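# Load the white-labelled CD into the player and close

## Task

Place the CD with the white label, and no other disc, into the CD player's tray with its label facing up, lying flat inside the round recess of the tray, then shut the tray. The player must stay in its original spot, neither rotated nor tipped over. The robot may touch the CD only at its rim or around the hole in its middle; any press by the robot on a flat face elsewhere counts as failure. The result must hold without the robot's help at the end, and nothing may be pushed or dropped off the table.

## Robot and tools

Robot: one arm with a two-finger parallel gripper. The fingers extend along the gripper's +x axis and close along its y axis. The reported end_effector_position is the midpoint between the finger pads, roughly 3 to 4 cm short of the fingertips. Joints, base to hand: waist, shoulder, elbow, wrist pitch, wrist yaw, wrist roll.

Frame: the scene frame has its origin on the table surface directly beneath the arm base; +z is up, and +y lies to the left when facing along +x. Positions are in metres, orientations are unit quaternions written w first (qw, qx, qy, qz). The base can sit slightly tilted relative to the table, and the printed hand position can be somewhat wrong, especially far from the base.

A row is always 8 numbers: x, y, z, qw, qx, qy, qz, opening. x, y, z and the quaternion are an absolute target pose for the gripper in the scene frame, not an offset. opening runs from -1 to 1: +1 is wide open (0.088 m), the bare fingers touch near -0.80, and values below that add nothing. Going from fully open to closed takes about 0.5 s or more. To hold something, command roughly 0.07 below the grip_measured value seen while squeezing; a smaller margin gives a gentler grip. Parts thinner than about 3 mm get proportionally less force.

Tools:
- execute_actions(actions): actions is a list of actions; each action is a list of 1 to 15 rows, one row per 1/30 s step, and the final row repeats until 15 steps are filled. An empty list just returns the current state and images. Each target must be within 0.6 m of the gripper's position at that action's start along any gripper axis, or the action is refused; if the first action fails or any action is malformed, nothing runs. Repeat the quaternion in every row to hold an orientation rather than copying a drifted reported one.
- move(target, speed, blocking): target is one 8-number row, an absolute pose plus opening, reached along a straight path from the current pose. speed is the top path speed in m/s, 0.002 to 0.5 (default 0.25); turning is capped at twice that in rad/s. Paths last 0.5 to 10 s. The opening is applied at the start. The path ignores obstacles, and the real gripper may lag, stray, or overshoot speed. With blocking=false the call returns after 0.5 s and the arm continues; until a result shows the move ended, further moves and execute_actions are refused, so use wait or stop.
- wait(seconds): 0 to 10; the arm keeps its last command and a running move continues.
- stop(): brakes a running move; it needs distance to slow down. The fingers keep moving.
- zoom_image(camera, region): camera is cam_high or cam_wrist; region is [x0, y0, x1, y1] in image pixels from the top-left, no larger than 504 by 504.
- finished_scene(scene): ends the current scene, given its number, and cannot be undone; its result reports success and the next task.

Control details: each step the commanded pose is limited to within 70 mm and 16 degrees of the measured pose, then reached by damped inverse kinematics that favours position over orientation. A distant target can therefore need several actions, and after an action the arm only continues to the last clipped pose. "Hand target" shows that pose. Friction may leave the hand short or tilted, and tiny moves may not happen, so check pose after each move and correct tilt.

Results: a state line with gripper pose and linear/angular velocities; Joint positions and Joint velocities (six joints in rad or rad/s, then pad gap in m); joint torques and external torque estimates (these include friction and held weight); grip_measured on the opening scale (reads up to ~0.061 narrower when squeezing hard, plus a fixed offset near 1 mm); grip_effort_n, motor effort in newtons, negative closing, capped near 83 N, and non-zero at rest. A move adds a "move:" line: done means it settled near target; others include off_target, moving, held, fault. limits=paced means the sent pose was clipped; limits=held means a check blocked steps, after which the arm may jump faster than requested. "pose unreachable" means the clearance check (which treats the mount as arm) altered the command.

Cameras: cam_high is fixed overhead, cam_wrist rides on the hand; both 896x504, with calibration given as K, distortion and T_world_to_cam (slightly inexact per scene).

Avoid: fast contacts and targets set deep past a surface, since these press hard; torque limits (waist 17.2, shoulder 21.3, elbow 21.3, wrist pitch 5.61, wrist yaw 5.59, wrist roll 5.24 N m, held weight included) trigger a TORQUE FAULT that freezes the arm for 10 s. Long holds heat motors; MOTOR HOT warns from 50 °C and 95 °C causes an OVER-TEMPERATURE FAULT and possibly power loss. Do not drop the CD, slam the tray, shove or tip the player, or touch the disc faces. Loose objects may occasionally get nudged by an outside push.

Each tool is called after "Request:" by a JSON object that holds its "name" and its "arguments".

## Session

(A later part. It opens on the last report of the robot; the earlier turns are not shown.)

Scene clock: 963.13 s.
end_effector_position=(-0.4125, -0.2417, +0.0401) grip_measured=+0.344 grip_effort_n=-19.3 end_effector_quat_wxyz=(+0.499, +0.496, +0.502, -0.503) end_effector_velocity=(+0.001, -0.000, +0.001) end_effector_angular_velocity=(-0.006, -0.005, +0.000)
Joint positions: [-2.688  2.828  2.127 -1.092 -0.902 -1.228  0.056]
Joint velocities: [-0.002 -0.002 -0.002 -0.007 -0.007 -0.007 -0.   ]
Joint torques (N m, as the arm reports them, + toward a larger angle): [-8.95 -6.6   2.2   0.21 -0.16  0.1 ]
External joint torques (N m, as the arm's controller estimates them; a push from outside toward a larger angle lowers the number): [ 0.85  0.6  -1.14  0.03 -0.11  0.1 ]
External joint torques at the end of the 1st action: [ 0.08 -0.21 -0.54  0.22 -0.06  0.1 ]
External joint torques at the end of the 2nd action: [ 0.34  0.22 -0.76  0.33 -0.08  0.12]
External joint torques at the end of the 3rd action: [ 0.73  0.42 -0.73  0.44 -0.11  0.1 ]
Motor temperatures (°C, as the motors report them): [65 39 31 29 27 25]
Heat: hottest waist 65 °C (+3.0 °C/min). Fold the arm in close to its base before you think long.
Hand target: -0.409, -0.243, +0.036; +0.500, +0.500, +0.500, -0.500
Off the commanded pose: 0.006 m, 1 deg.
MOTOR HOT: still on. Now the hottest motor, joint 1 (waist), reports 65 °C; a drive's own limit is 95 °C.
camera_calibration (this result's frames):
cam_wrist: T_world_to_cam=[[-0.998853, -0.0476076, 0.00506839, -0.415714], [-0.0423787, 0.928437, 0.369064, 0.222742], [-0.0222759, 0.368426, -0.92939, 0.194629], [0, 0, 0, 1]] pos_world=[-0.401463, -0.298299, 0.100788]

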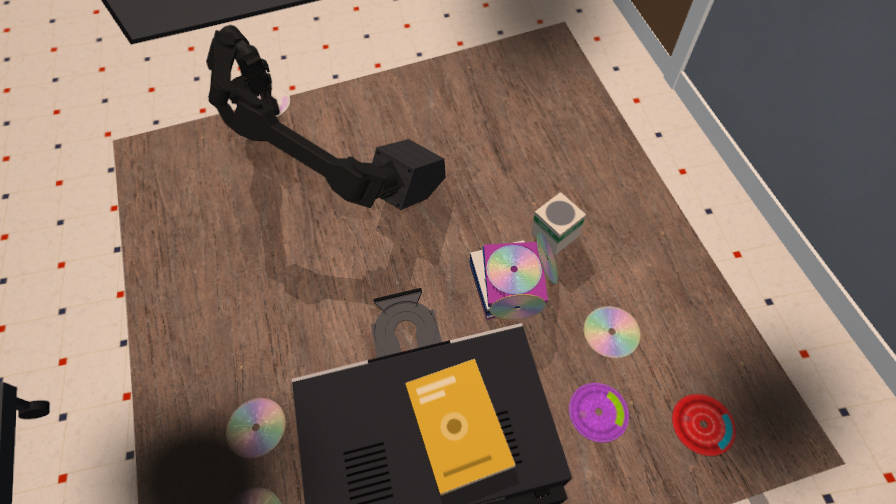

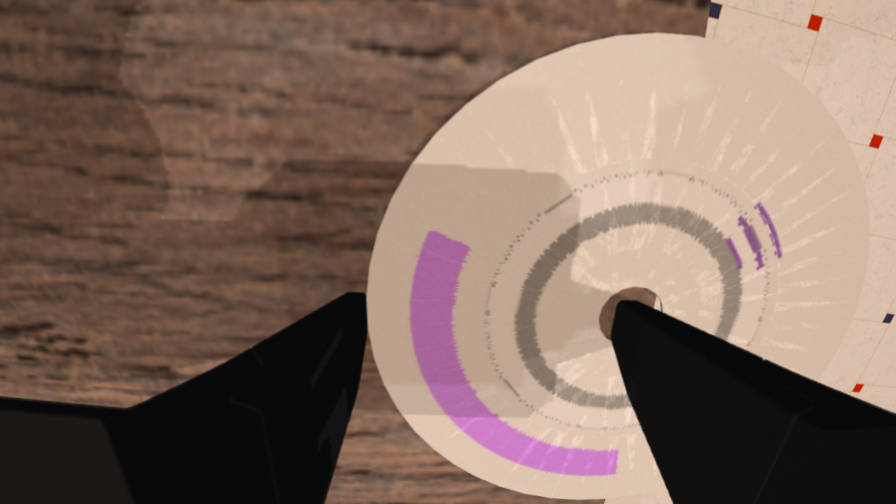

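Request:
{"name": "execute_actions", "arguments": {"actions": [[[-0.411,-0.242,0.0355,0.503,0.503,0.497,-0.497,0.305]],[[-0.414,-0.241,0.035,0.503,0.503,0.497,-0.497,0.305]],[[-0.416,-0.241,0.035,0.503,0.503,0.497,-0.497,0.305]]]}}

Request:
{"name": "zoom_image", "arguments": {"camera": "cam_wrist", "region": [560,250,700,370]}}

Scene clock: 970.97 s.
end_effector_position=(-0.4150, -0.2429, +0.0407) grip_measured=+0.308 grip_effort_n=-15.6 end_effector_quat_wxyz=(+0.500, +0.502, +0.499, -0.499) end_effector_velocity=(-0.000, +0.002, +0.001) end_effector_angular_velocity=(+0.007, -0.000, +0.015)
Joint positions: [-2.688  2.864  2.199 -1.152 -0.902 -1.244  0.054]
Joint velocities: [-0.002  0.002  0.002 -0.007  0.007 -0.022 -0.001]
Joint torques (N m, as the arm reports them, + toward a larger angle): [-9.41 -4.51  4.89  0.33 -0.25 -0.1 ]
External joint torques (N m, as the arm's controller estimates them; a push from outside toward a larger angle lowers the number): [ 0.41  2.75  1.55  0.16 -0.2  -0.1 ]
External joint torques at the end of the 1st action: [ 0.55  2.1   1.2  -0.41 -0.21 -0.09]
External joint torques at the end of the 2nd action: [ 0.43  2.94  1.56  0.19 -0.18 -0.11]
Motor temperatures (°C, as the motors report them): [64 38 31 29 27 25]
Heat: hottest waist 64 °C (+2.0 °C/min). Fold the arm in close to its base before you think long.
Hand target: -0.416, -0.241, +0.035; +0.503, +0.503, +0.497, -0.497
Off the commanded pose: 0.006 m, 1 deg.
MOTOR HOT: still on. Now the hottest motor, joint 1 (waist), reports 64 °C; a drive's own limit is 95 °C.
camera_calibration (this result's frames):
cam_wrist: T_world_to_cam=[[-0.998996, -0.0438518, -0.00918972, -0.416881], [-0.0441141, 0.92683, 0.372882, 0.222351], [-0.00783424, 0.372913, -0.927833, 0.202546], [0, 0, 0, 1]] pos_world=[-0.405067, -0.299895, 0.101188]

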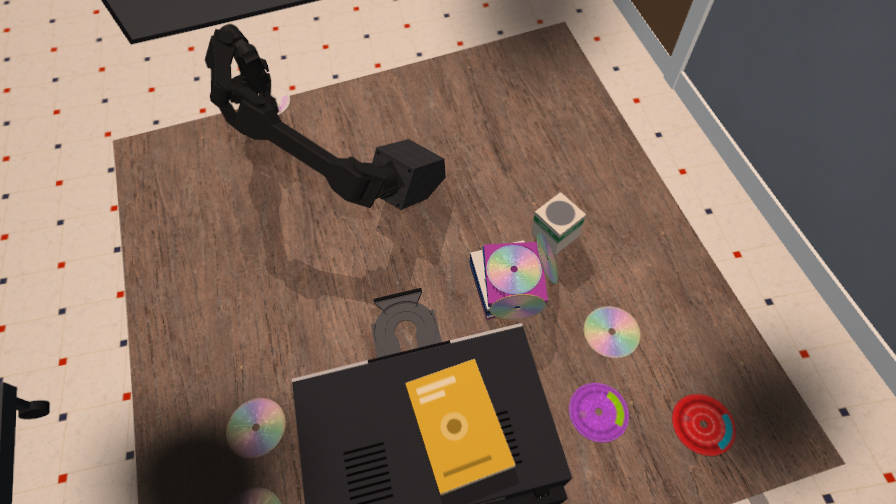

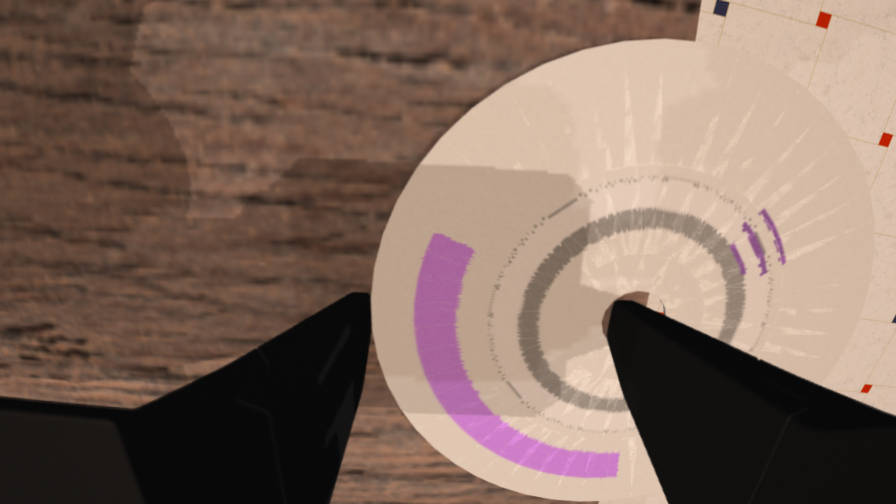

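Region (560, 250, 700, 370) of cam_wrist's 896x504 image, scaled by 3.600, with more detail than that image has; it fills the top 432 rows of this view, and the rest is white.

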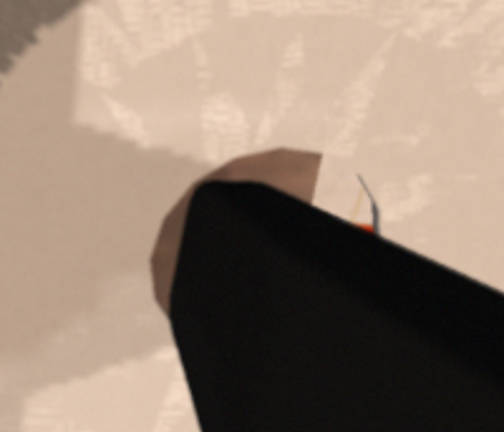

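Request:
{"name": "execute_actions", "arguments": {"actions": [[[-0.4175,-0.240,0.035,0.503,0.503,0.497,-0.497,0.305]],[[-0.419,-0.240,0.035,0.503,0.503,0.497,-0.497,0.305]]]}}

Request:
{"name": "zoom_image", "arguments": {"camera": "cam_wrist", "region": [560,250,700,370]}}

Scene clock: 976.40 s.
end_effector_position=(-0.4178, -0.2431, +0.0407) grip_measured=+0.308 grip_effort_n=-16.0 end_effector_quat_wxyz=(+0.501, +0.501, +0.499, -0.499) end_effector_velocity=(+0.001, -0.000, +0.001) end_effector_angular_velocity=(-0.007, -0.005, +0.000)
Joint positions: [-2.69   2.881  2.229 -1.166 -0.903 -1.248  0.054]
Joint velocities: [-0.002 -0.002 -0.002 -0.007 -0.007 -0.007 -0.   ]
Joint torques (N m, as the arm reports them, + toward a larger angle): [-9.55 -4.37  4.74  0.34 -0.19 -0.07]
External joint torques (N m, as the arm's controller estimates them; a push from outside toward a larger angle lowers the number): [ 0.39  3.01  1.36  0.17 -0.13 -0.07]
External joint torques at the end of the 1st action: [ 0.31  2.8   1.44  0.15 -0.15 -0.1 ]
Motor temperatures (°C, as the motors report them): [64 38 31 29 27 25]
Heat: hottest waist 64 °C (+2.0 °C/min). Fold the arm in close to its base before you think long.
Hand target: -0.419, -0.240, +0.035; +0.503, +0.503, +0.497, -0.497
Off the commanded pose: 0.007 m, 0 deg.
MOTOR HOT: still on. Now the hottest motor, joint 1 (waist), reports 64 °C; a drive's own limit is 95 °C.
camera_calibration (this result's frames):
cam_wrist: T_world_to_cam=[[-0.998893, -0.0460866, -0.00942626, -0.420136], [-0.0462876, 0.927253, 0.371562, 0.221657], [-0.0083835, 0.371587, -0.92836, 0.202045], [0, 0, 0, 1]] pos_world=[-0.407717, -0.299972, 0.101251]

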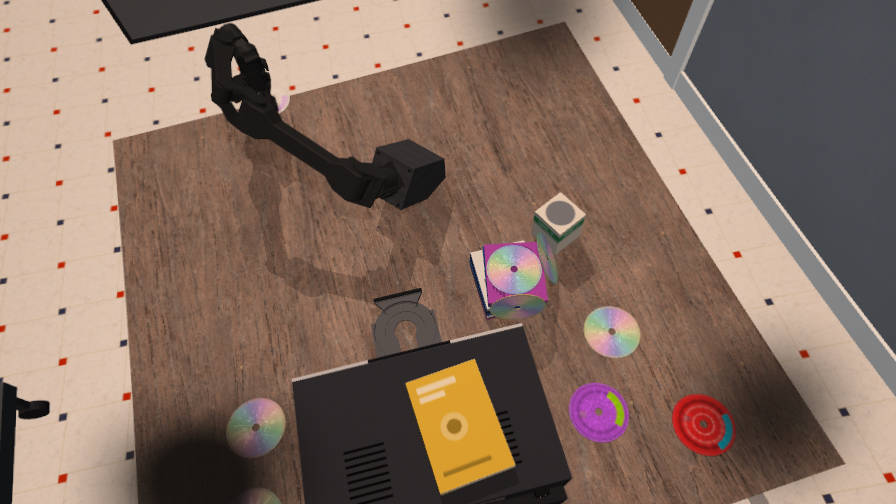

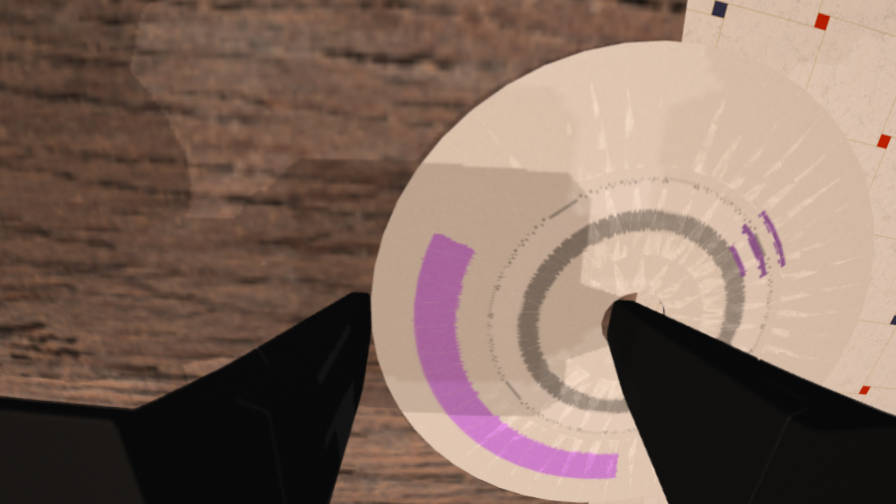

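Region (560, 250, 700, 370) of cam_wrist's 896x504 image, scaled by 3.600, with more detail than that image has; it fills the top 432 rows of this view, and the rest is white.

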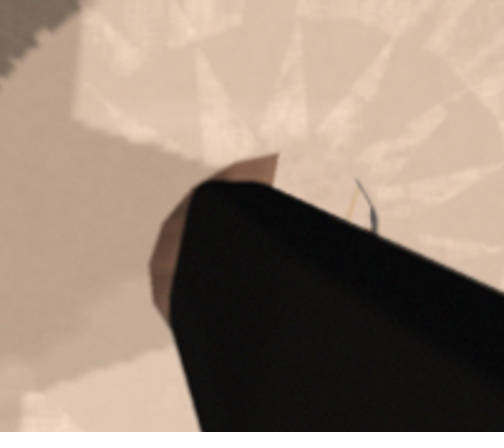

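Request:
{"name": "execute_actions", "arguments": {"actions": [[[-0.4197,-0.240,0.035,0.503,0.503,0.497,-0.497,0.305]],[[-0.4197,-0.240,0.035,0.503,0.503,0.497,-0.497,0.335]]]}}

Scene clock: 980.73 s.
end_effector_position=(-0.4185, -0.2431, +0.0407) grip_measured=+0.331 grip_effort_n=18.8 end_effector_quat_wxyz=(+0.501, +0.501, +0.499, -0.499) end_effector_velocity=(-0.000, +0.003, +0.003) end_effector_angular_velocity=(+0.005, +0.003, -0.003)
Joint positions: [-2.69   2.885  2.237 -1.17  -0.903 -1.249  0.055]
Joint velocities: [-0.007 -0.002 -0.002 -0.007  0.007 -0.007  0.   ]
Joint torques (N m, as the arm reports them, + toward a larger angle): [-9.58 -4.4   4.8   0.35 -0.19 -0.09]
External joint torques (N m, as the arm's controller estimates them; a push from outside toward a larger angle lowers the number): [ 0.38  2.81  1.51  0.19 -0.14 -0.09]
External joint torques at the end of the 1st action: [ 0.37  3.06  1.48  0.15 -0.13 -0.08]
Motor temperatures (°C, as the motors report them): [64 37 31 29 27 25]
Heat: hottest waist 64 °C (+2.0 °C/min). Fold the arm in close to its base before you think long.
Hand target: -0.420, -0.240, +0.035; +0.503, +0.503, +0.497, -0.497
Off the commanded pose: 0.007 m, 0 deg.
MOTOR HOT: still on. Now the hottest motor, joint 1 (waist), reports 64 °C; a drive's own limit is 95 °C.
camera_calibration (this result's frames):
cam_wrist: T_world_to_cam=[[-0.998894, -0.0460216, -0.00962666, -0.420806], [-0.0463021, 0.927268, 0.371524, 0.221578], [-0.00817168, 0.371559, -0.928373, 0.202124], [0, 0, 0, 1]] pos_world=[-0.408429, -0.299929, 0.101273]

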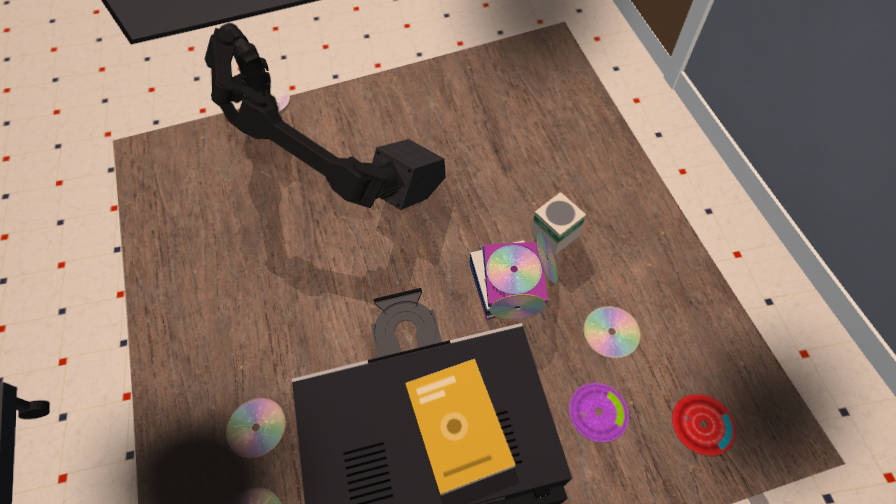

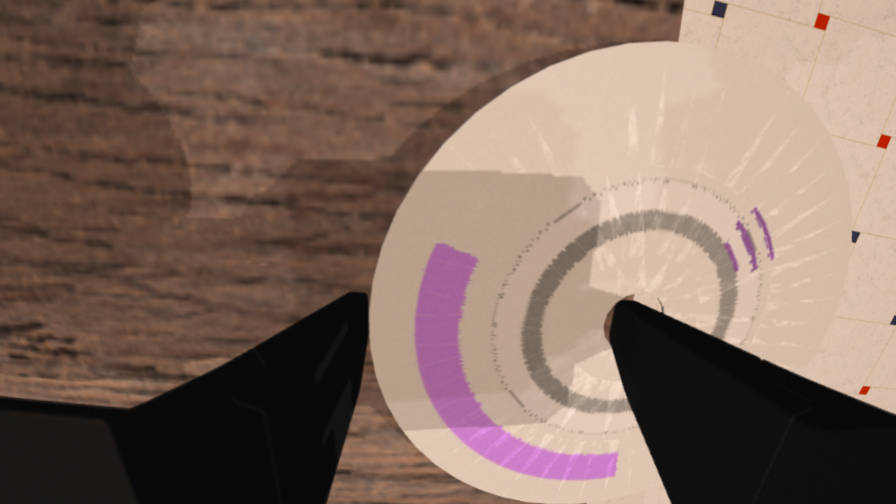

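Request:
{"name": "execute_actions", "arguments": {"actions": []}}

Scene clock: 987.17 s.
end_effector_position=(-0.4185, -0.2431, +0.0407) grip_measured=+0.331 grip_effort_n=18.8 end_effector_quat_wxyz=(+0.501, +0.501, +0.499, -0.499) end_effector_velocity=(+0.005, -0.001, -0.001) end_effector_angular_velocity=(-0.002, -0.017, +0.006)
Joint positions: [-2.69   2.885  2.237 -1.17  -0.903 -1.249  0.055]
Joint velocities: [ 0.002 -0.002 -0.002 -0.022 -0.007 -0.022 -0.   ]
Joint torques (N m, as the arm reports them, + toward a larger angle): [-9.57 -4.41  4.8   0.35 -0.19 -0.08]
External joint torques (N m, as the arm's controller estimates them; a push from outside toward a larger angle lowers the number): [ 0.2   2.83  1.5   0.2  -0.13 -0.08]
Motor temperatures (°C, as the motors report them): [65 36 31 29 27 25]
Heat: hottest waist 65 °C (+3.0 °C/min). Fold the arm in close to its base before you think long.
Hand target: -0.420, -0.240, +0.035; +0.503, +0.503, +0.497, -0.497
Off the commanded pose: 0.007 m, 0 deg.
MOTOR HOT: still on. Now the hottest motor, joint 1 (waist), reports 65 °C; a drive's own limit is 95 °C.
camera_calibration (this result's frames):
cam_wrist: T_world_to_cam=[[-0.998894, -0.0460216, -0.00962666, -0.420806], [-0.0463021, 0.927268, 0.371524, 0.221578], [-0.00817168, 0.371559, -0.928373, 0.202124], [0, 0, 0, 1]] pos_world=[-0.408429, -0.299929, 0.101273]

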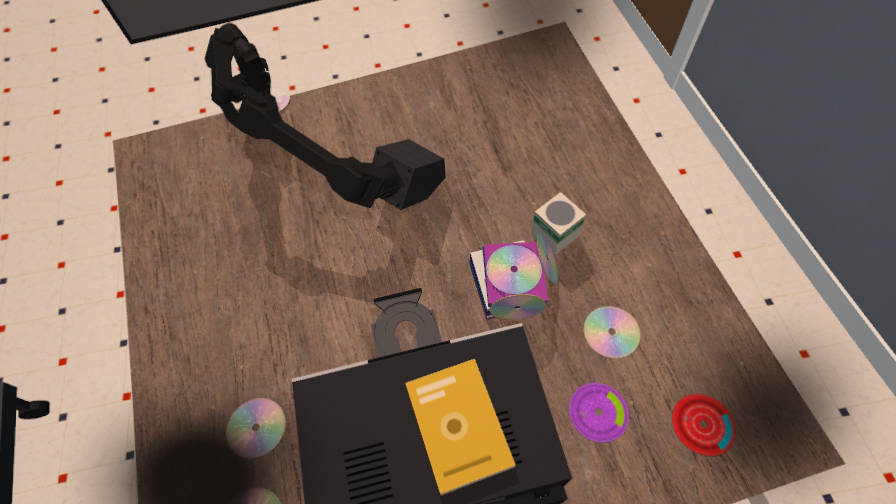

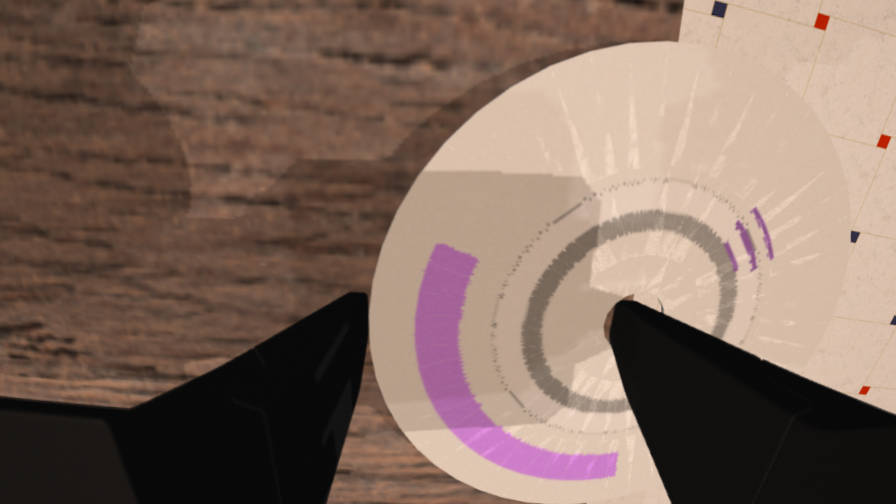

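Request:
{"name": "execute_actions", "arguments": {"actions": [[[-0.4197,-0.240,0.035,0.503,0.503,0.497,-0.497,0.344]],[[-0.4197,-0.240,0.035,0.503,0.503,0.497,-0.497,0.344]]]}}

Scene clock: 992.40 s.
end_effector_position=(-0.4184, -0.2431, +0.0407) grip_measured=+0.340 grip_effort_n=18.8 end_effector_quat_wxyz=(+0.501, +0.501, +0.499, -0.499) end_effector_velocity=(+0.001, -0.000, +0.001) end_effector_angular_velocity=(-0.007, -0.005, -0.015)
Joint positions: [-2.69   2.885  2.237 -1.171 -0.904 -1.249  0.056]
Joint velocities: [-0.002 -0.002 -0.002 -0.007 -0.007  0.007 -0.   ]
Joint torques (N m, as the arm reports them, + toward a larger angle): [-9.58 -4.41  4.81  0.37 -0.19 -0.09]
External joint torques (N m, as the arm's controller estimates them; a push from outside toward a larger angle lowers the number): [ 0.29  2.94  1.44  0.2  -0.14 -0.08]
External joint torques at the end of the 1st action: [ 0.28  3.09  1.37  0.17 -0.12 -0.09]
Motor temperatures (°C, as the motors report them): [65 36 31 29 27 25]
Heat: hottest waist 65 °C (+2.0 °C/min). Fold the arm in close to its base before you think long.
Hand target: -0.420, -0.240, +0.035; +0.503, +0.503, +0.497, -0.497
Off the commanded pose: 0.007 m, 0 deg.
MOTOR HOT: still on. Now the hottest motor, joint 1 (waist), reports 65 °C; a drive's own limit is 95 °C.
camera_calibration (this result's frames):
cam_wrist: T_world_to_cam=[[-0.998904, -0.0457241, -0.00995791, -0.42065], [-0.0461514, 0.927388, 0.371243, 0.221718], [-0.00773993, 0.371296, -0.928482, 0.202259], [0, 0, 0, 1]] pos_world=[-0.408391, -0.29995, 0.101294]

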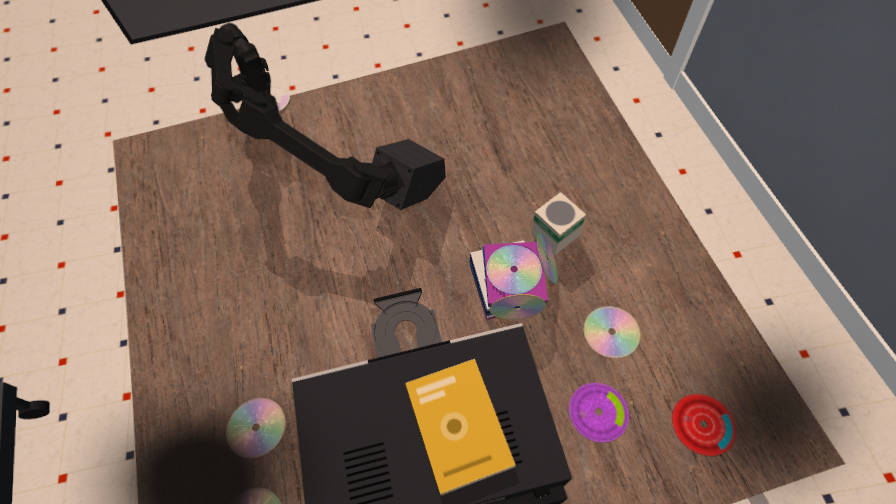

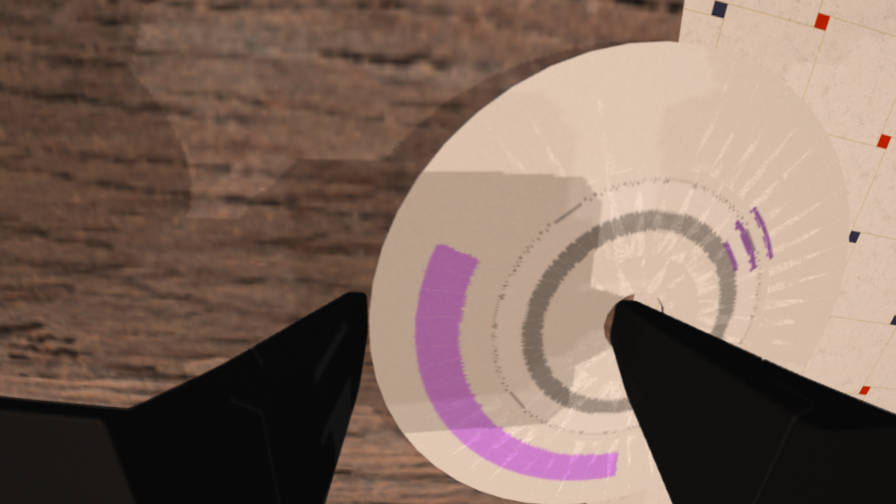

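Request:
{"name": "execute_actions", "arguments": {"actions": [[[-0.4197,-0.240,0.035,0.503,0.503,0.497,-0.497,0.357]],[[-0.4197,-0.240,0.035,0.503,0.503,0.497,-0.497,0.357]]]}}

Scene clock: 997.20 s.
end_effector_position=(-0.4184, -0.2432, +0.0407) grip_measured=+0.353 grip_effort_n=19.3 end_effector_quat_wxyz=(+0.501, +0.501, +0.499, -0.499) end_effector_velocity=(+0.002, -0.003, +0.001) end_effector_angular_velocity=(-0.021, -0.010, +0.015)
Joint positions: [-2.69   2.885  2.237 -1.171 -0.904 -1.249  0.056]
Joint velocities: [-0.002 -0.002 -0.002 -0.007 -0.022 -0.022 -0.   ]
Joint torques (N m, as the arm reports them, + toward a larger angle): [-9.57 -4.41  4.77  0.36 -0.18 -0.09]
External joint torques (N m, as the arm's controller estimates them; a push from outside toward a larger angle lowers the number): [ 0.37  2.94  1.41  0.2  -0.12 -0.08]
External joint torques at the end of the 1st action: [ 0.39  3.03  1.39  0.19 -0.12 -0.08]
Motor temperatures (°C, as the motors report them): [65 36 32 29 27 25]
Heat: hottest waist 65 °C (+2.0 °C/min). Fold the arm in close to its base before you think long.
Hand target: -0.420, -0.240, +0.035; +0.503, +0.503, +0.497, -0.497
Off the commanded pose: 0.007 m, 0 deg.
MOTOR HOT: still on. Now the hottest motor, joint 1 (waist), reports 65 °C; a drive's own limit is 95 °C.
camera_calibration (this result's frames):
cam_wrist: T_world_to_cam=[[-0.998893, -0.0460238, -0.00973063, -0.42078], [-0.0463458, 0.927402, 0.371183, 0.221706], [-0.00805907, 0.371223, -0.928509, 0.202198], [0, 0, 0, 1]] pos_world=[-0.40841, -0.300037, 0.101354]

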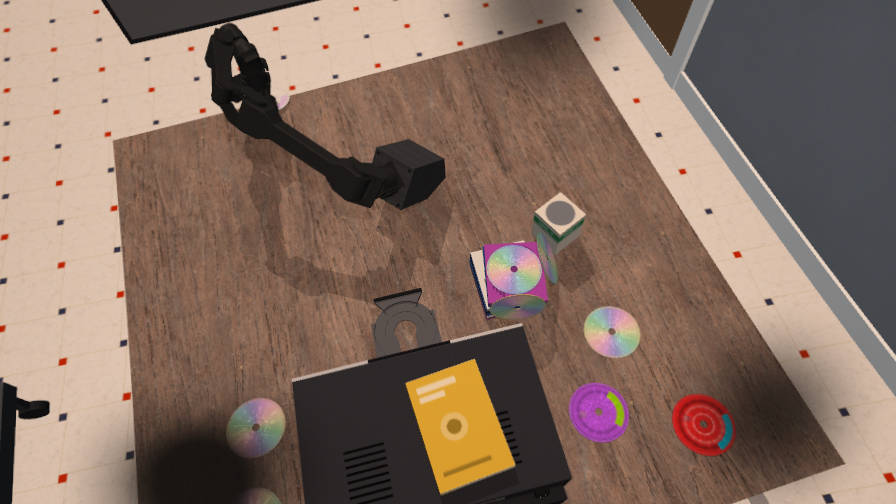

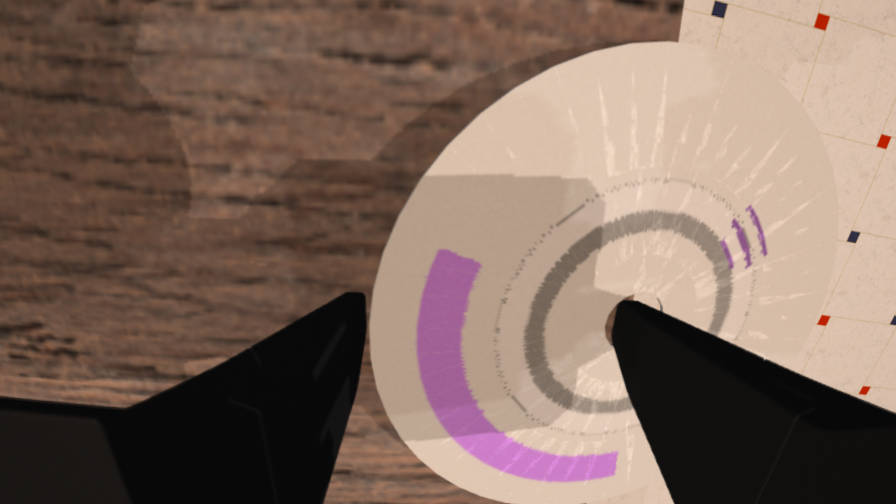

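Request:
{"name": "execute_actions", "arguments": {"actions": [[[-0.4203,-0.240,0.035,0.503,0.503,0.497,-0.497,0.285]]]}}

Scene clock: 1001.50 s.
end_effector_position=(-0.4198, -0.2430, +0.0407) grip_measured=+0.289 grip_effort_n=-18.8 end_effector_quat_wxyz=(+0.501, +0.500, +0.500, -0.499) end_effector_velocity=(-0.001, +0.001, -0.000) end_effector_angular_velocity=(-0.009, +0.001, +0.022)
Joint positions: [-2.691  2.89   2.245 -1.171 -0.904 -1.249  0.053]
Joint velocities: [-0.002  0.002 -0.002  0.007 -0.007 -0.022 -0.   ]
Joint torques (N m, as the arm reports them, + toward a larger angle): [-9.55 -4.51  4.65  0.12 -0.18 -0.08]
External joint torques (N m, as the arm's controller estimates them; a push from outside toward a larger angle lowers the number): [ 0.32  2.83  1.28 -0.05 -0.12 -0.08]
Motor temperatures (°C, as the motors report them): [65 35 32 29 27 25]
Heat: hottest waist 65 °C (+2.0 °C/min). Fold the arm in close to its base before you think long.
Hand target: -0.420, -0.240, +0.035; +0.503, +0.503, +0.497, -0.497
Off the commanded pose: 0.006 m, 1 deg.
MOTOR HOT: still on. Now the hottest motor, joint 1 (waist), reports 65 °C; a drive's own limit is 95 °C.
camera_calibration (this result's frames):
cam_wrist: T_world_to_cam=[[-0.998798, -0.0484274, -0.00762967, -0.422774], [-0.0478061, 0.92762, 0.370453, 0.220971], [-0.0108626, 0.370372, -0.92882, 0.200749], [0, 0, 0, 1]] pos_world=[-0.409521, -0.299803, 0.101375]

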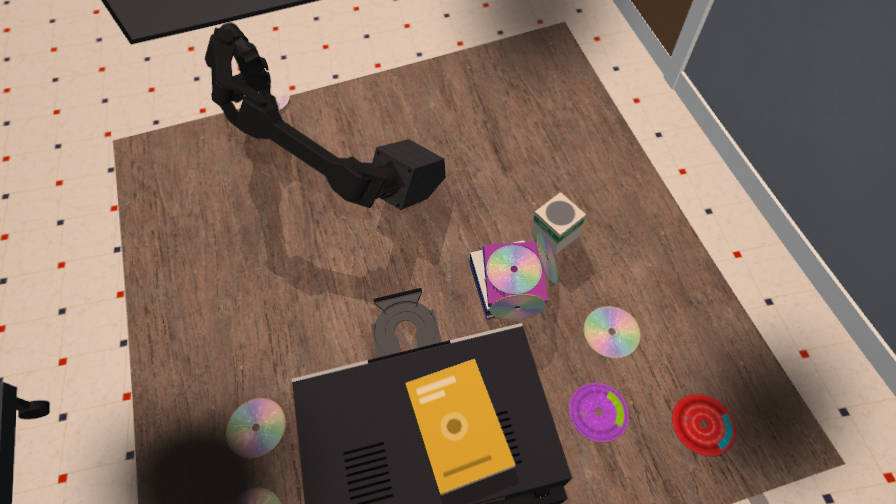

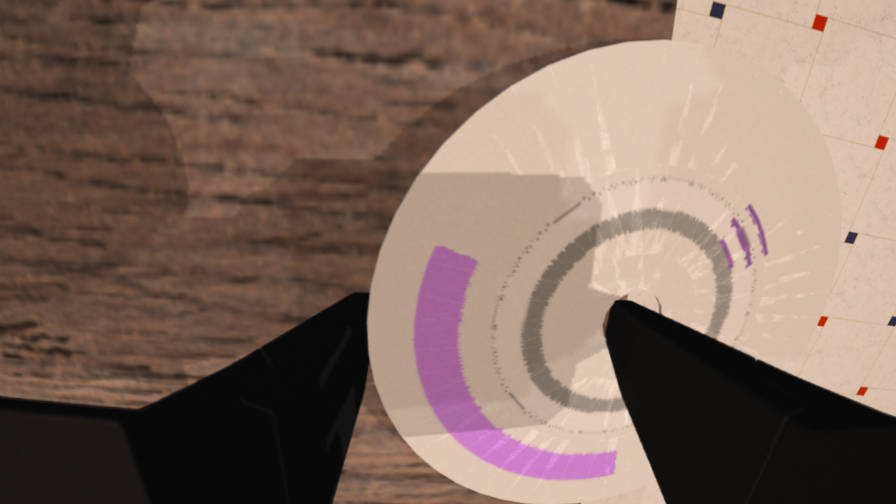

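Tilt retained. Light squeeze, then drag inboard.

Request:
{"name": "execute_actions", "arguments": {"actions": [[[-0.4203,-0.240,0.035,0.503,0.503,0.497,-0.497,0.272]],[[-0.416,-0.242,0.036,0.503,0.503,0.497,-0.497,0.272]],[[-0.412,-0.243,0.0365,0.503,0.503,0.497,-0.497,0.272]],[[-0.408,-0.244,0.0365,0.503,0.503,0.497,-0.497,0.272]]]}}

Scene clock: 1007.70 s.
end_effector_position=(-0.4128, -0.2418, +0.0414) grip_measured=+0.276 grip_effort_n=-23.0 end_effector_quat_wxyz=(+0.501, +0.498, +0.500, -0.501) end_effector_velocity=(+0.004, +0.002, +0.001) end_effector_angular_velocity=(-0.003, -0.017, -0.030)
Joint positions: [-2.69   2.843  2.158 -1.125 -0.904 -1.244  0.053]
Joint velocities: [-0.002 -0.002 -0.007 -0.022 -0.007  0.007  0.   ]
Joint torques (N m, as the arm reports them, + toward a larger angle): [-8.77 -6.74  2.    0.09 -0.24  0.09]
External joint torques (N m, as the arm's controller estimates them; a push from outside toward a larger angle lowers the number): [ 0.99  0.43 -1.32 -0.08 -0.18  0.09]
External joint torques at the end of the 1st action: [ 0.33  2.68  1.28 -0.04 -0.12 -0.08]
External joint torques at the end of the 2nd action: [ 0.64  0.99 -1.24 -0.12 -0.14  0.04]
External joint torques at the end of the 3rd action: [ 0.74  0.59 -1.36 -0.1  -0.15  0.11]
Motor temperatures (°C, as the motors report them): [66 35 32 29 27 25]
Heat: hottest waist 66 °C (+3.0 °C/min). Fold the arm in close to its base before you think long.
Hand target: -0.408, -0.244, +0.036; +0.503, +0.503, +0.497, -0.497
Off the commanded pose: 0.007 m, 1 deg.
MOTOR HOT: still on. Now the hottest motor, joint 1 (waist), reports 66 °C; a drive's own limit is 95 °C.
camera_calibration (this result's frames):
cam_wrist: T_world_to_cam=[[-0.998819, -0.0484102, -0.00402623, -0.415879], [-0.0464691, 0.928031, 0.369594, 0.220646], [-0.0141557, 0.369344, -0.929185, 0.199394], [0, 0, 0, 1]] pos_world=[-0.402312, -0.298544, 0.10205]

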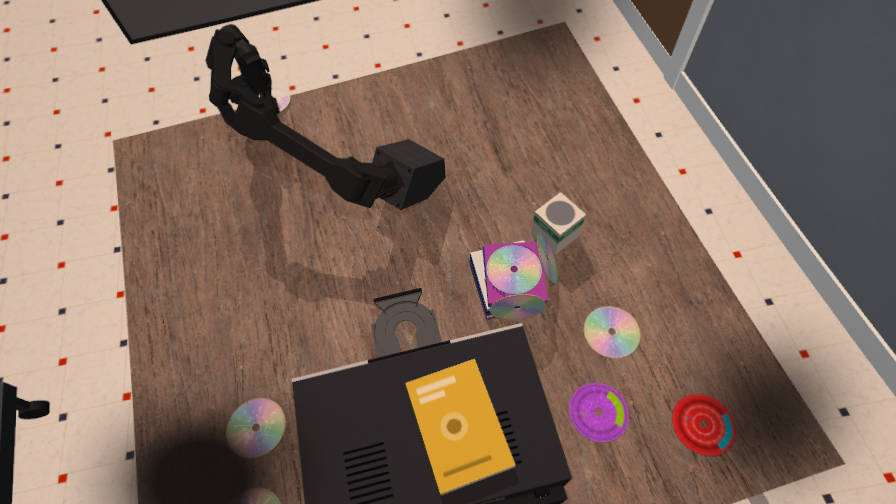

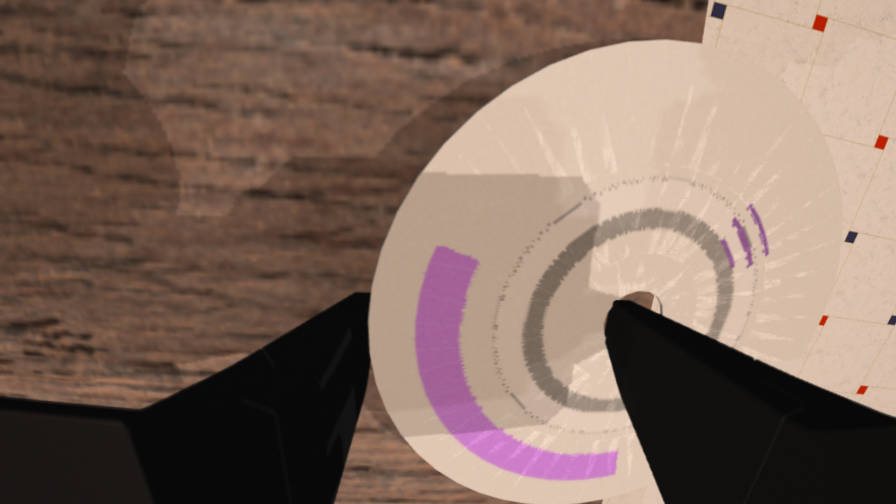

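Request:
{"name": "execute_actions", "arguments": {"actions": [[[-0.403,-0.244,0.0365,0.503,0.503,0.497,-0.497,0.272]],[[-0.398,-0.244,0.0365,0.503,0.503,0.497,-0.497,0.282]],[[-0.393,-0.244,0.0365,0.503,0.503,0.497,-0.497,0.288]]]}}

Scene clock: 1017.27 s.
end_effector_position=(-0.3979, -0.2414, +0.0413) grip_measured=+0.285 grip_effort_n=12.3 end_effector_quat_wxyz=(+0.500, +0.499, +0.500, -0.501) end_effector_velocity=(+0.001, +0.001, -0.000) end_effector_angular_velocity=(-0.008, -0.002, +0.004)
Joint positions: [-2.684  2.764  2.024 -1.063 -0.904 -1.233  0.053]
Joint velocities: [-0.002 -0.002 -0.012  0.007 -0.007 -0.007 -0.   ]
Joint torques (N m, as the arm reports them, + toward a larger angle): [-8.52 -6.47  2.11  0.15 -0.28  0.1 ]
External joint torques (N m, as the arm's controller estimates them; a push from outside toward a larger angle lowers the number): [ 0.99  0.49 -1.15 -0.01 -0.22  0.1 ]
External joint torques at the end of the 1st action: [ 0.95  0.58 -1.19 -0.11 -0.19  0.1 ]
External joint torques at the end of the 2nd action: [ 1.03  0.64 -1.5  -0.09 -0.2   0.1 ]
Motor temperatures (°C, as the motors report them): [65 36 31 28 27 25]
Heat: hottest waist 65 °C (+0.0 °C/min). Fold the arm in close to its base before you think long.
Hand target: -0.393, -0.244, +0.037; +0.503, +0.503, +0.497, -0.497
Off the commanded pose: 0.007 m, 1 deg.
MOTOR HOT: still on. Now the hottest motor, joint 1 (waist), reports 65 °C; a drive's own limit is 95 °C.
camera_calibration (this result's frames):
cam_wrist: T_world_to_cam=[[-0.99891, -0.0464892, -0.00425194, -0.400525], [-0.0447471, 0.927542, 0.37103, 0.221462], [-0.013305, 0.370815, -0.928611, 0.200073], [0, 0, 0, 1]] pos_world=[-0.387517, -0.298226, 0.101918]

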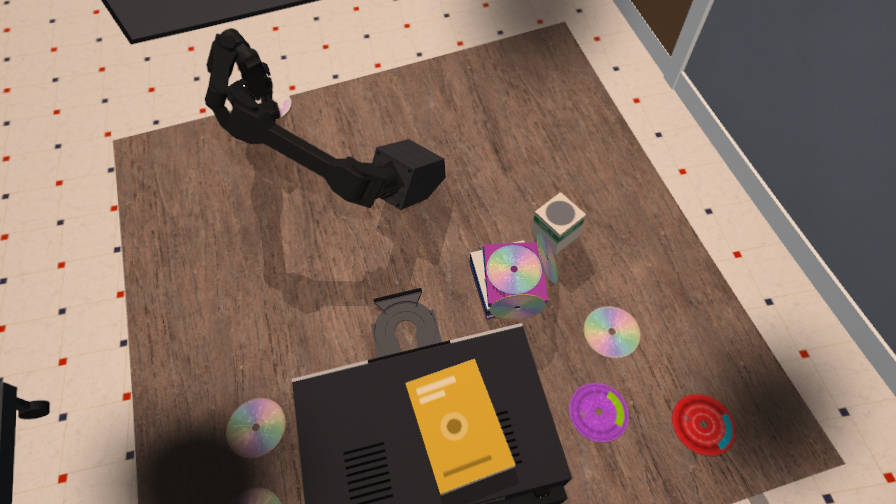

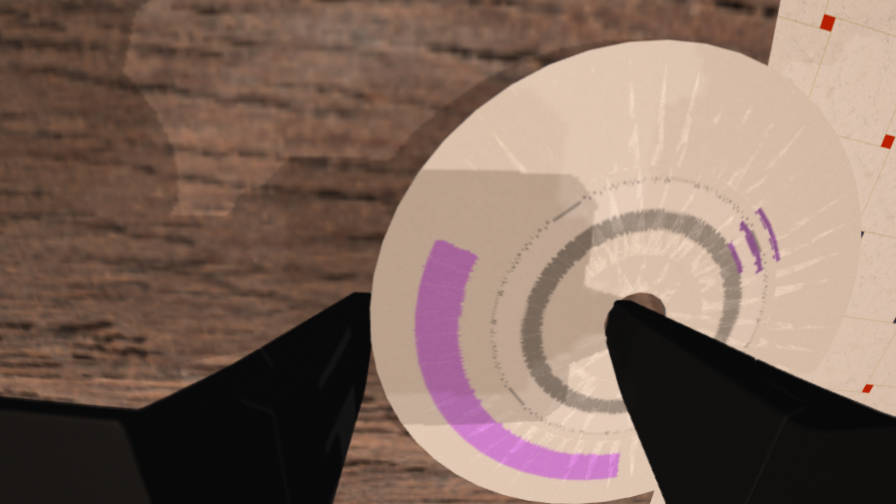

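Request:
{"name": "execute_actions", "arguments": {"actions": [[[-0.393,-0.244,0.0365,0.503,0.503,0.497,-0.497,0.26]],[[-0.392,-0.244,0.042,0.503,0.503,0.497,-0.497,0.26]],[[-0.390,-0.244,0.048,0.503,0.503,0.497,-0.497,0.26]],[[-0.385,-0.244,0.054,0.503,0.503,0.497,-0.497,0.26]]]}}

Scene clock: 1024.20 s.
end_effector_position=(-0.3859, -0.2436, +0.0495) grip_measured=+0.263 grip_effort_n=-18.8 end_effector_quat_wxyz=(+0.504, +0.505, +0.497, -0.495) end_effector_velocity=(+0.001, -0.000, +0.001) end_effector_angular_velocity=(-0.007, -0.005, -0.000)
Joint positions: [-2.69   2.728  1.995 -1.109 -0.904 -1.268  0.052]
Joint velocities: [-0.002 -0.002 -0.002 -0.007 -0.007 -0.007 -0.   ]
Joint torques (N m, as the arm reports them, + toward a larger angle): [-10.08  -7.     2.64  -0.06  -0.09  -0.08]
External joint torques (N m, as the arm's controller estimates them; a push from outside toward a larger angle lowers the number): [-0.69 -0.07 -0.67 -0.21 -0.03 -0.08]
External joint torques at the end of the 1st action: [ 1.    0.65 -1.07 -0.03 -0.22  0.11]
External joint torques at the end of the 2nd action: [ 0.38  0.48 -0.55 -0.41 -0.16 -0.09]
External joint torques at the end of the 3rd action: [-0.32 -0.01 -0.76 -0.31 -0.1  -0.08]
Motor temperatures (°C, as the motors report them): [64 37 31 28 27 25]
Heat: hottest waist 64 °C (-1.0 °C/min). Fold the arm in close to its base before you think long.
Hand target: -0.385, -0.244, +0.054; +0.503, +0.503, +0.497, -0.497
Off the commanded pose: 0.005 m, 0 deg.
MOTOR HOT: still on. Now the hottest motor, joint 1 (waist), reports 64 °C; a drive's own limit is 95 °C.
camera_calibration (this result's frames):
cam_wrist: T_world_to_cam=[[-0.998634, -0.0468407, -0.0231367, -0.387675], [-0.0520987, 0.925804, 0.374395, 0.217569], [0.00388309, 0.375089, -0.92698, 0.216217], [0, 0, 0, 1]] pos_world=[-0.37665, -0.300686, 0.110002]

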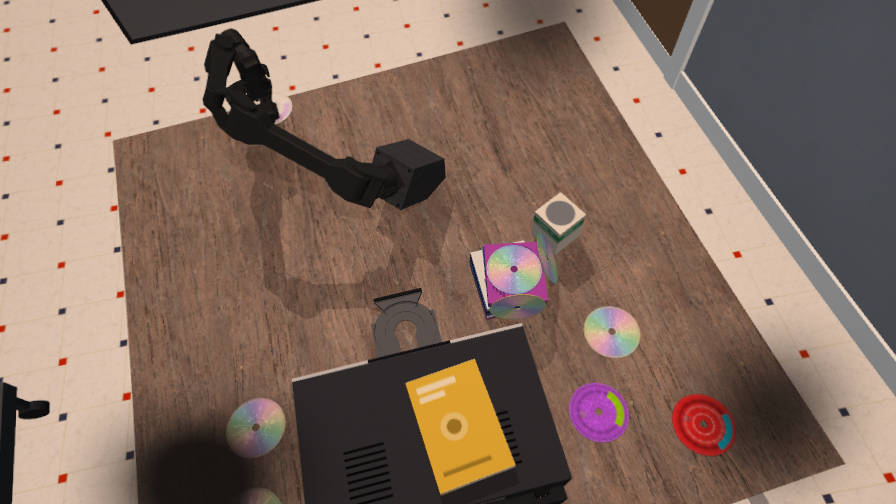

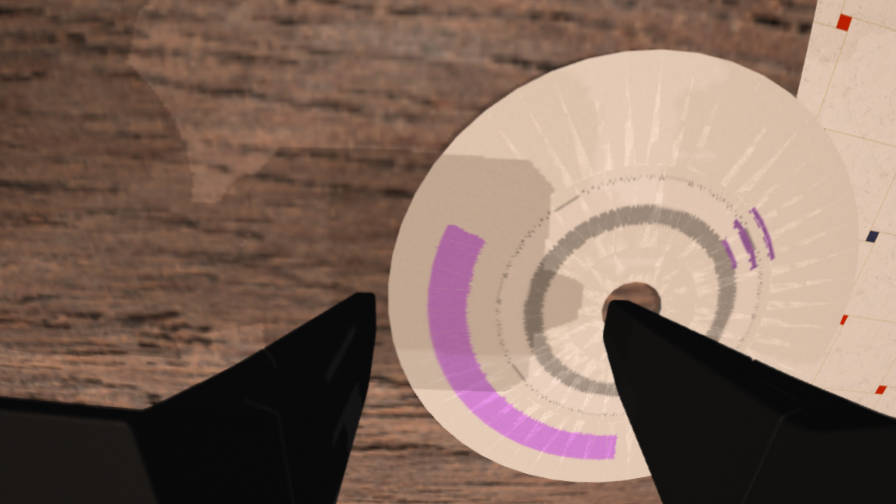

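Request:
{"name": "execute_actions", "arguments": {"actions": [[[-0.387,-0.243,0.050,0.5,0.5,0.5,-0.5,0.44]],[[-0.387,-0.243,0.045,0.5,0.5,0.5,-0.5,0.44]]]}}

Scene clock: 1033.53 s.
end_effector_position=(-0.3882, -0.2413, +0.0427) grip_measured=+0.437 grip_effort_n=16.0 end_effector_quat_wxyz=(+0.501, +0.501, +0.499, -0.499) end_effector_velocity=(-0.000, -0.002, -0.000) end_effector_angular_velocity=(-0.022, -0.004, -0.007)
Joint positions: [-2.682  2.724  1.962 -1.049 -0.904 -1.238  0.06 ]
Joint velocities: [-0.002  0.002 -0.002  0.007 -0.022  0.007  0.   ]
Joint torques (N m, as the arm reports them, + toward a larger angle): [-9.51 -6.88  2.63  0.35 -0.08  0.06]
External joint torques (N m, as the arm's controller estimates them; a push from outside toward a larger angle lowers the number): [-0.14 -0.03 -0.64  0.18 -0.02  0.06]
External joint torques at the end of the 1st action: [-0.15 -0.11 -0.75  0.17  0.03  0.18]
Motor temperatures (°C, as the motors report them): [66 38 31 28 27 25]
Heat: hottest waist 66 °C (+2.0 °C/min). Fold the arm in close to its base before you think long.
Hand target: -0.387, -0.243, +0.045; +0.500, +0.500, +0.500, -0.500
Off the commanded pose: 0.003 m, 0 deg.
MOTOR HOT: still on. Now the hottest motor, joint 1 (waist), reports 66 °C; a drive's own limit is 95 °C.
camera_calibration (this result's frames):
cam_wrist: T_world_to_cam=[[-0.998899, -0.0458235, -0.0100451, -0.390435], [-0.0462609, 0.926658, 0.373047, 0.220418], [-0.00778592, 0.373101, -0.927758, 0.204103], [0, 0, 0, 1]] pos_world=[-0.378219, -0.298294, 0.10321]

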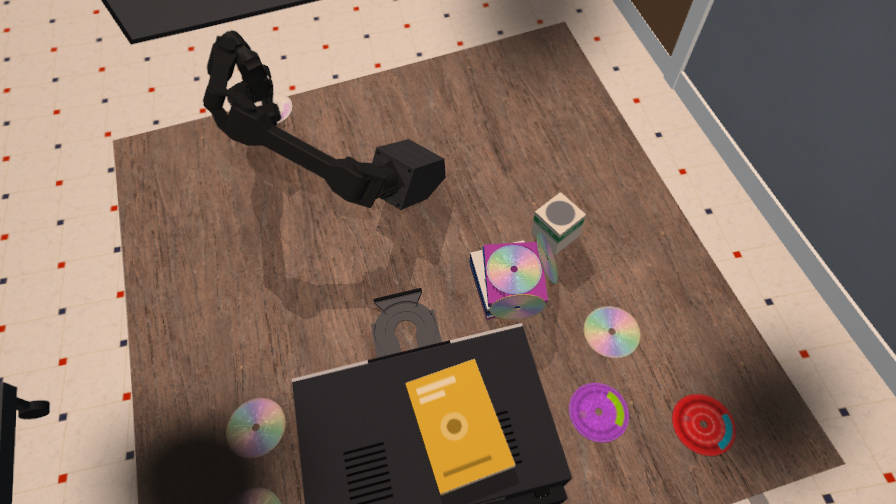

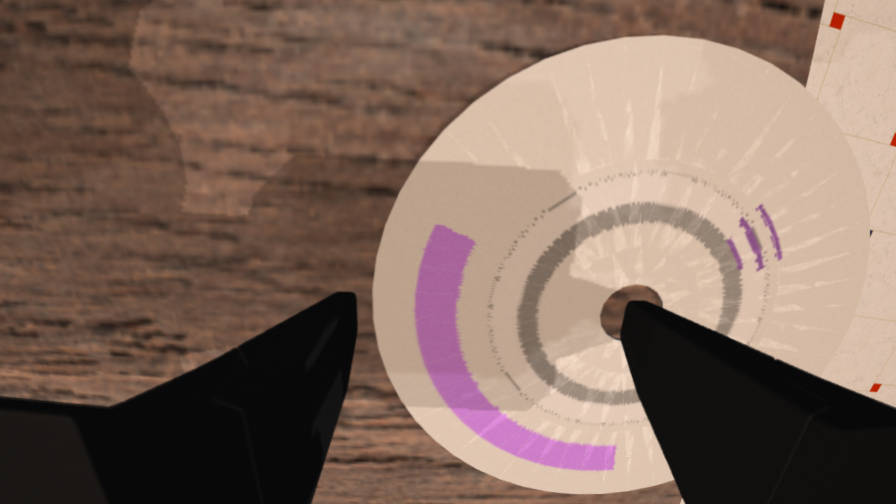

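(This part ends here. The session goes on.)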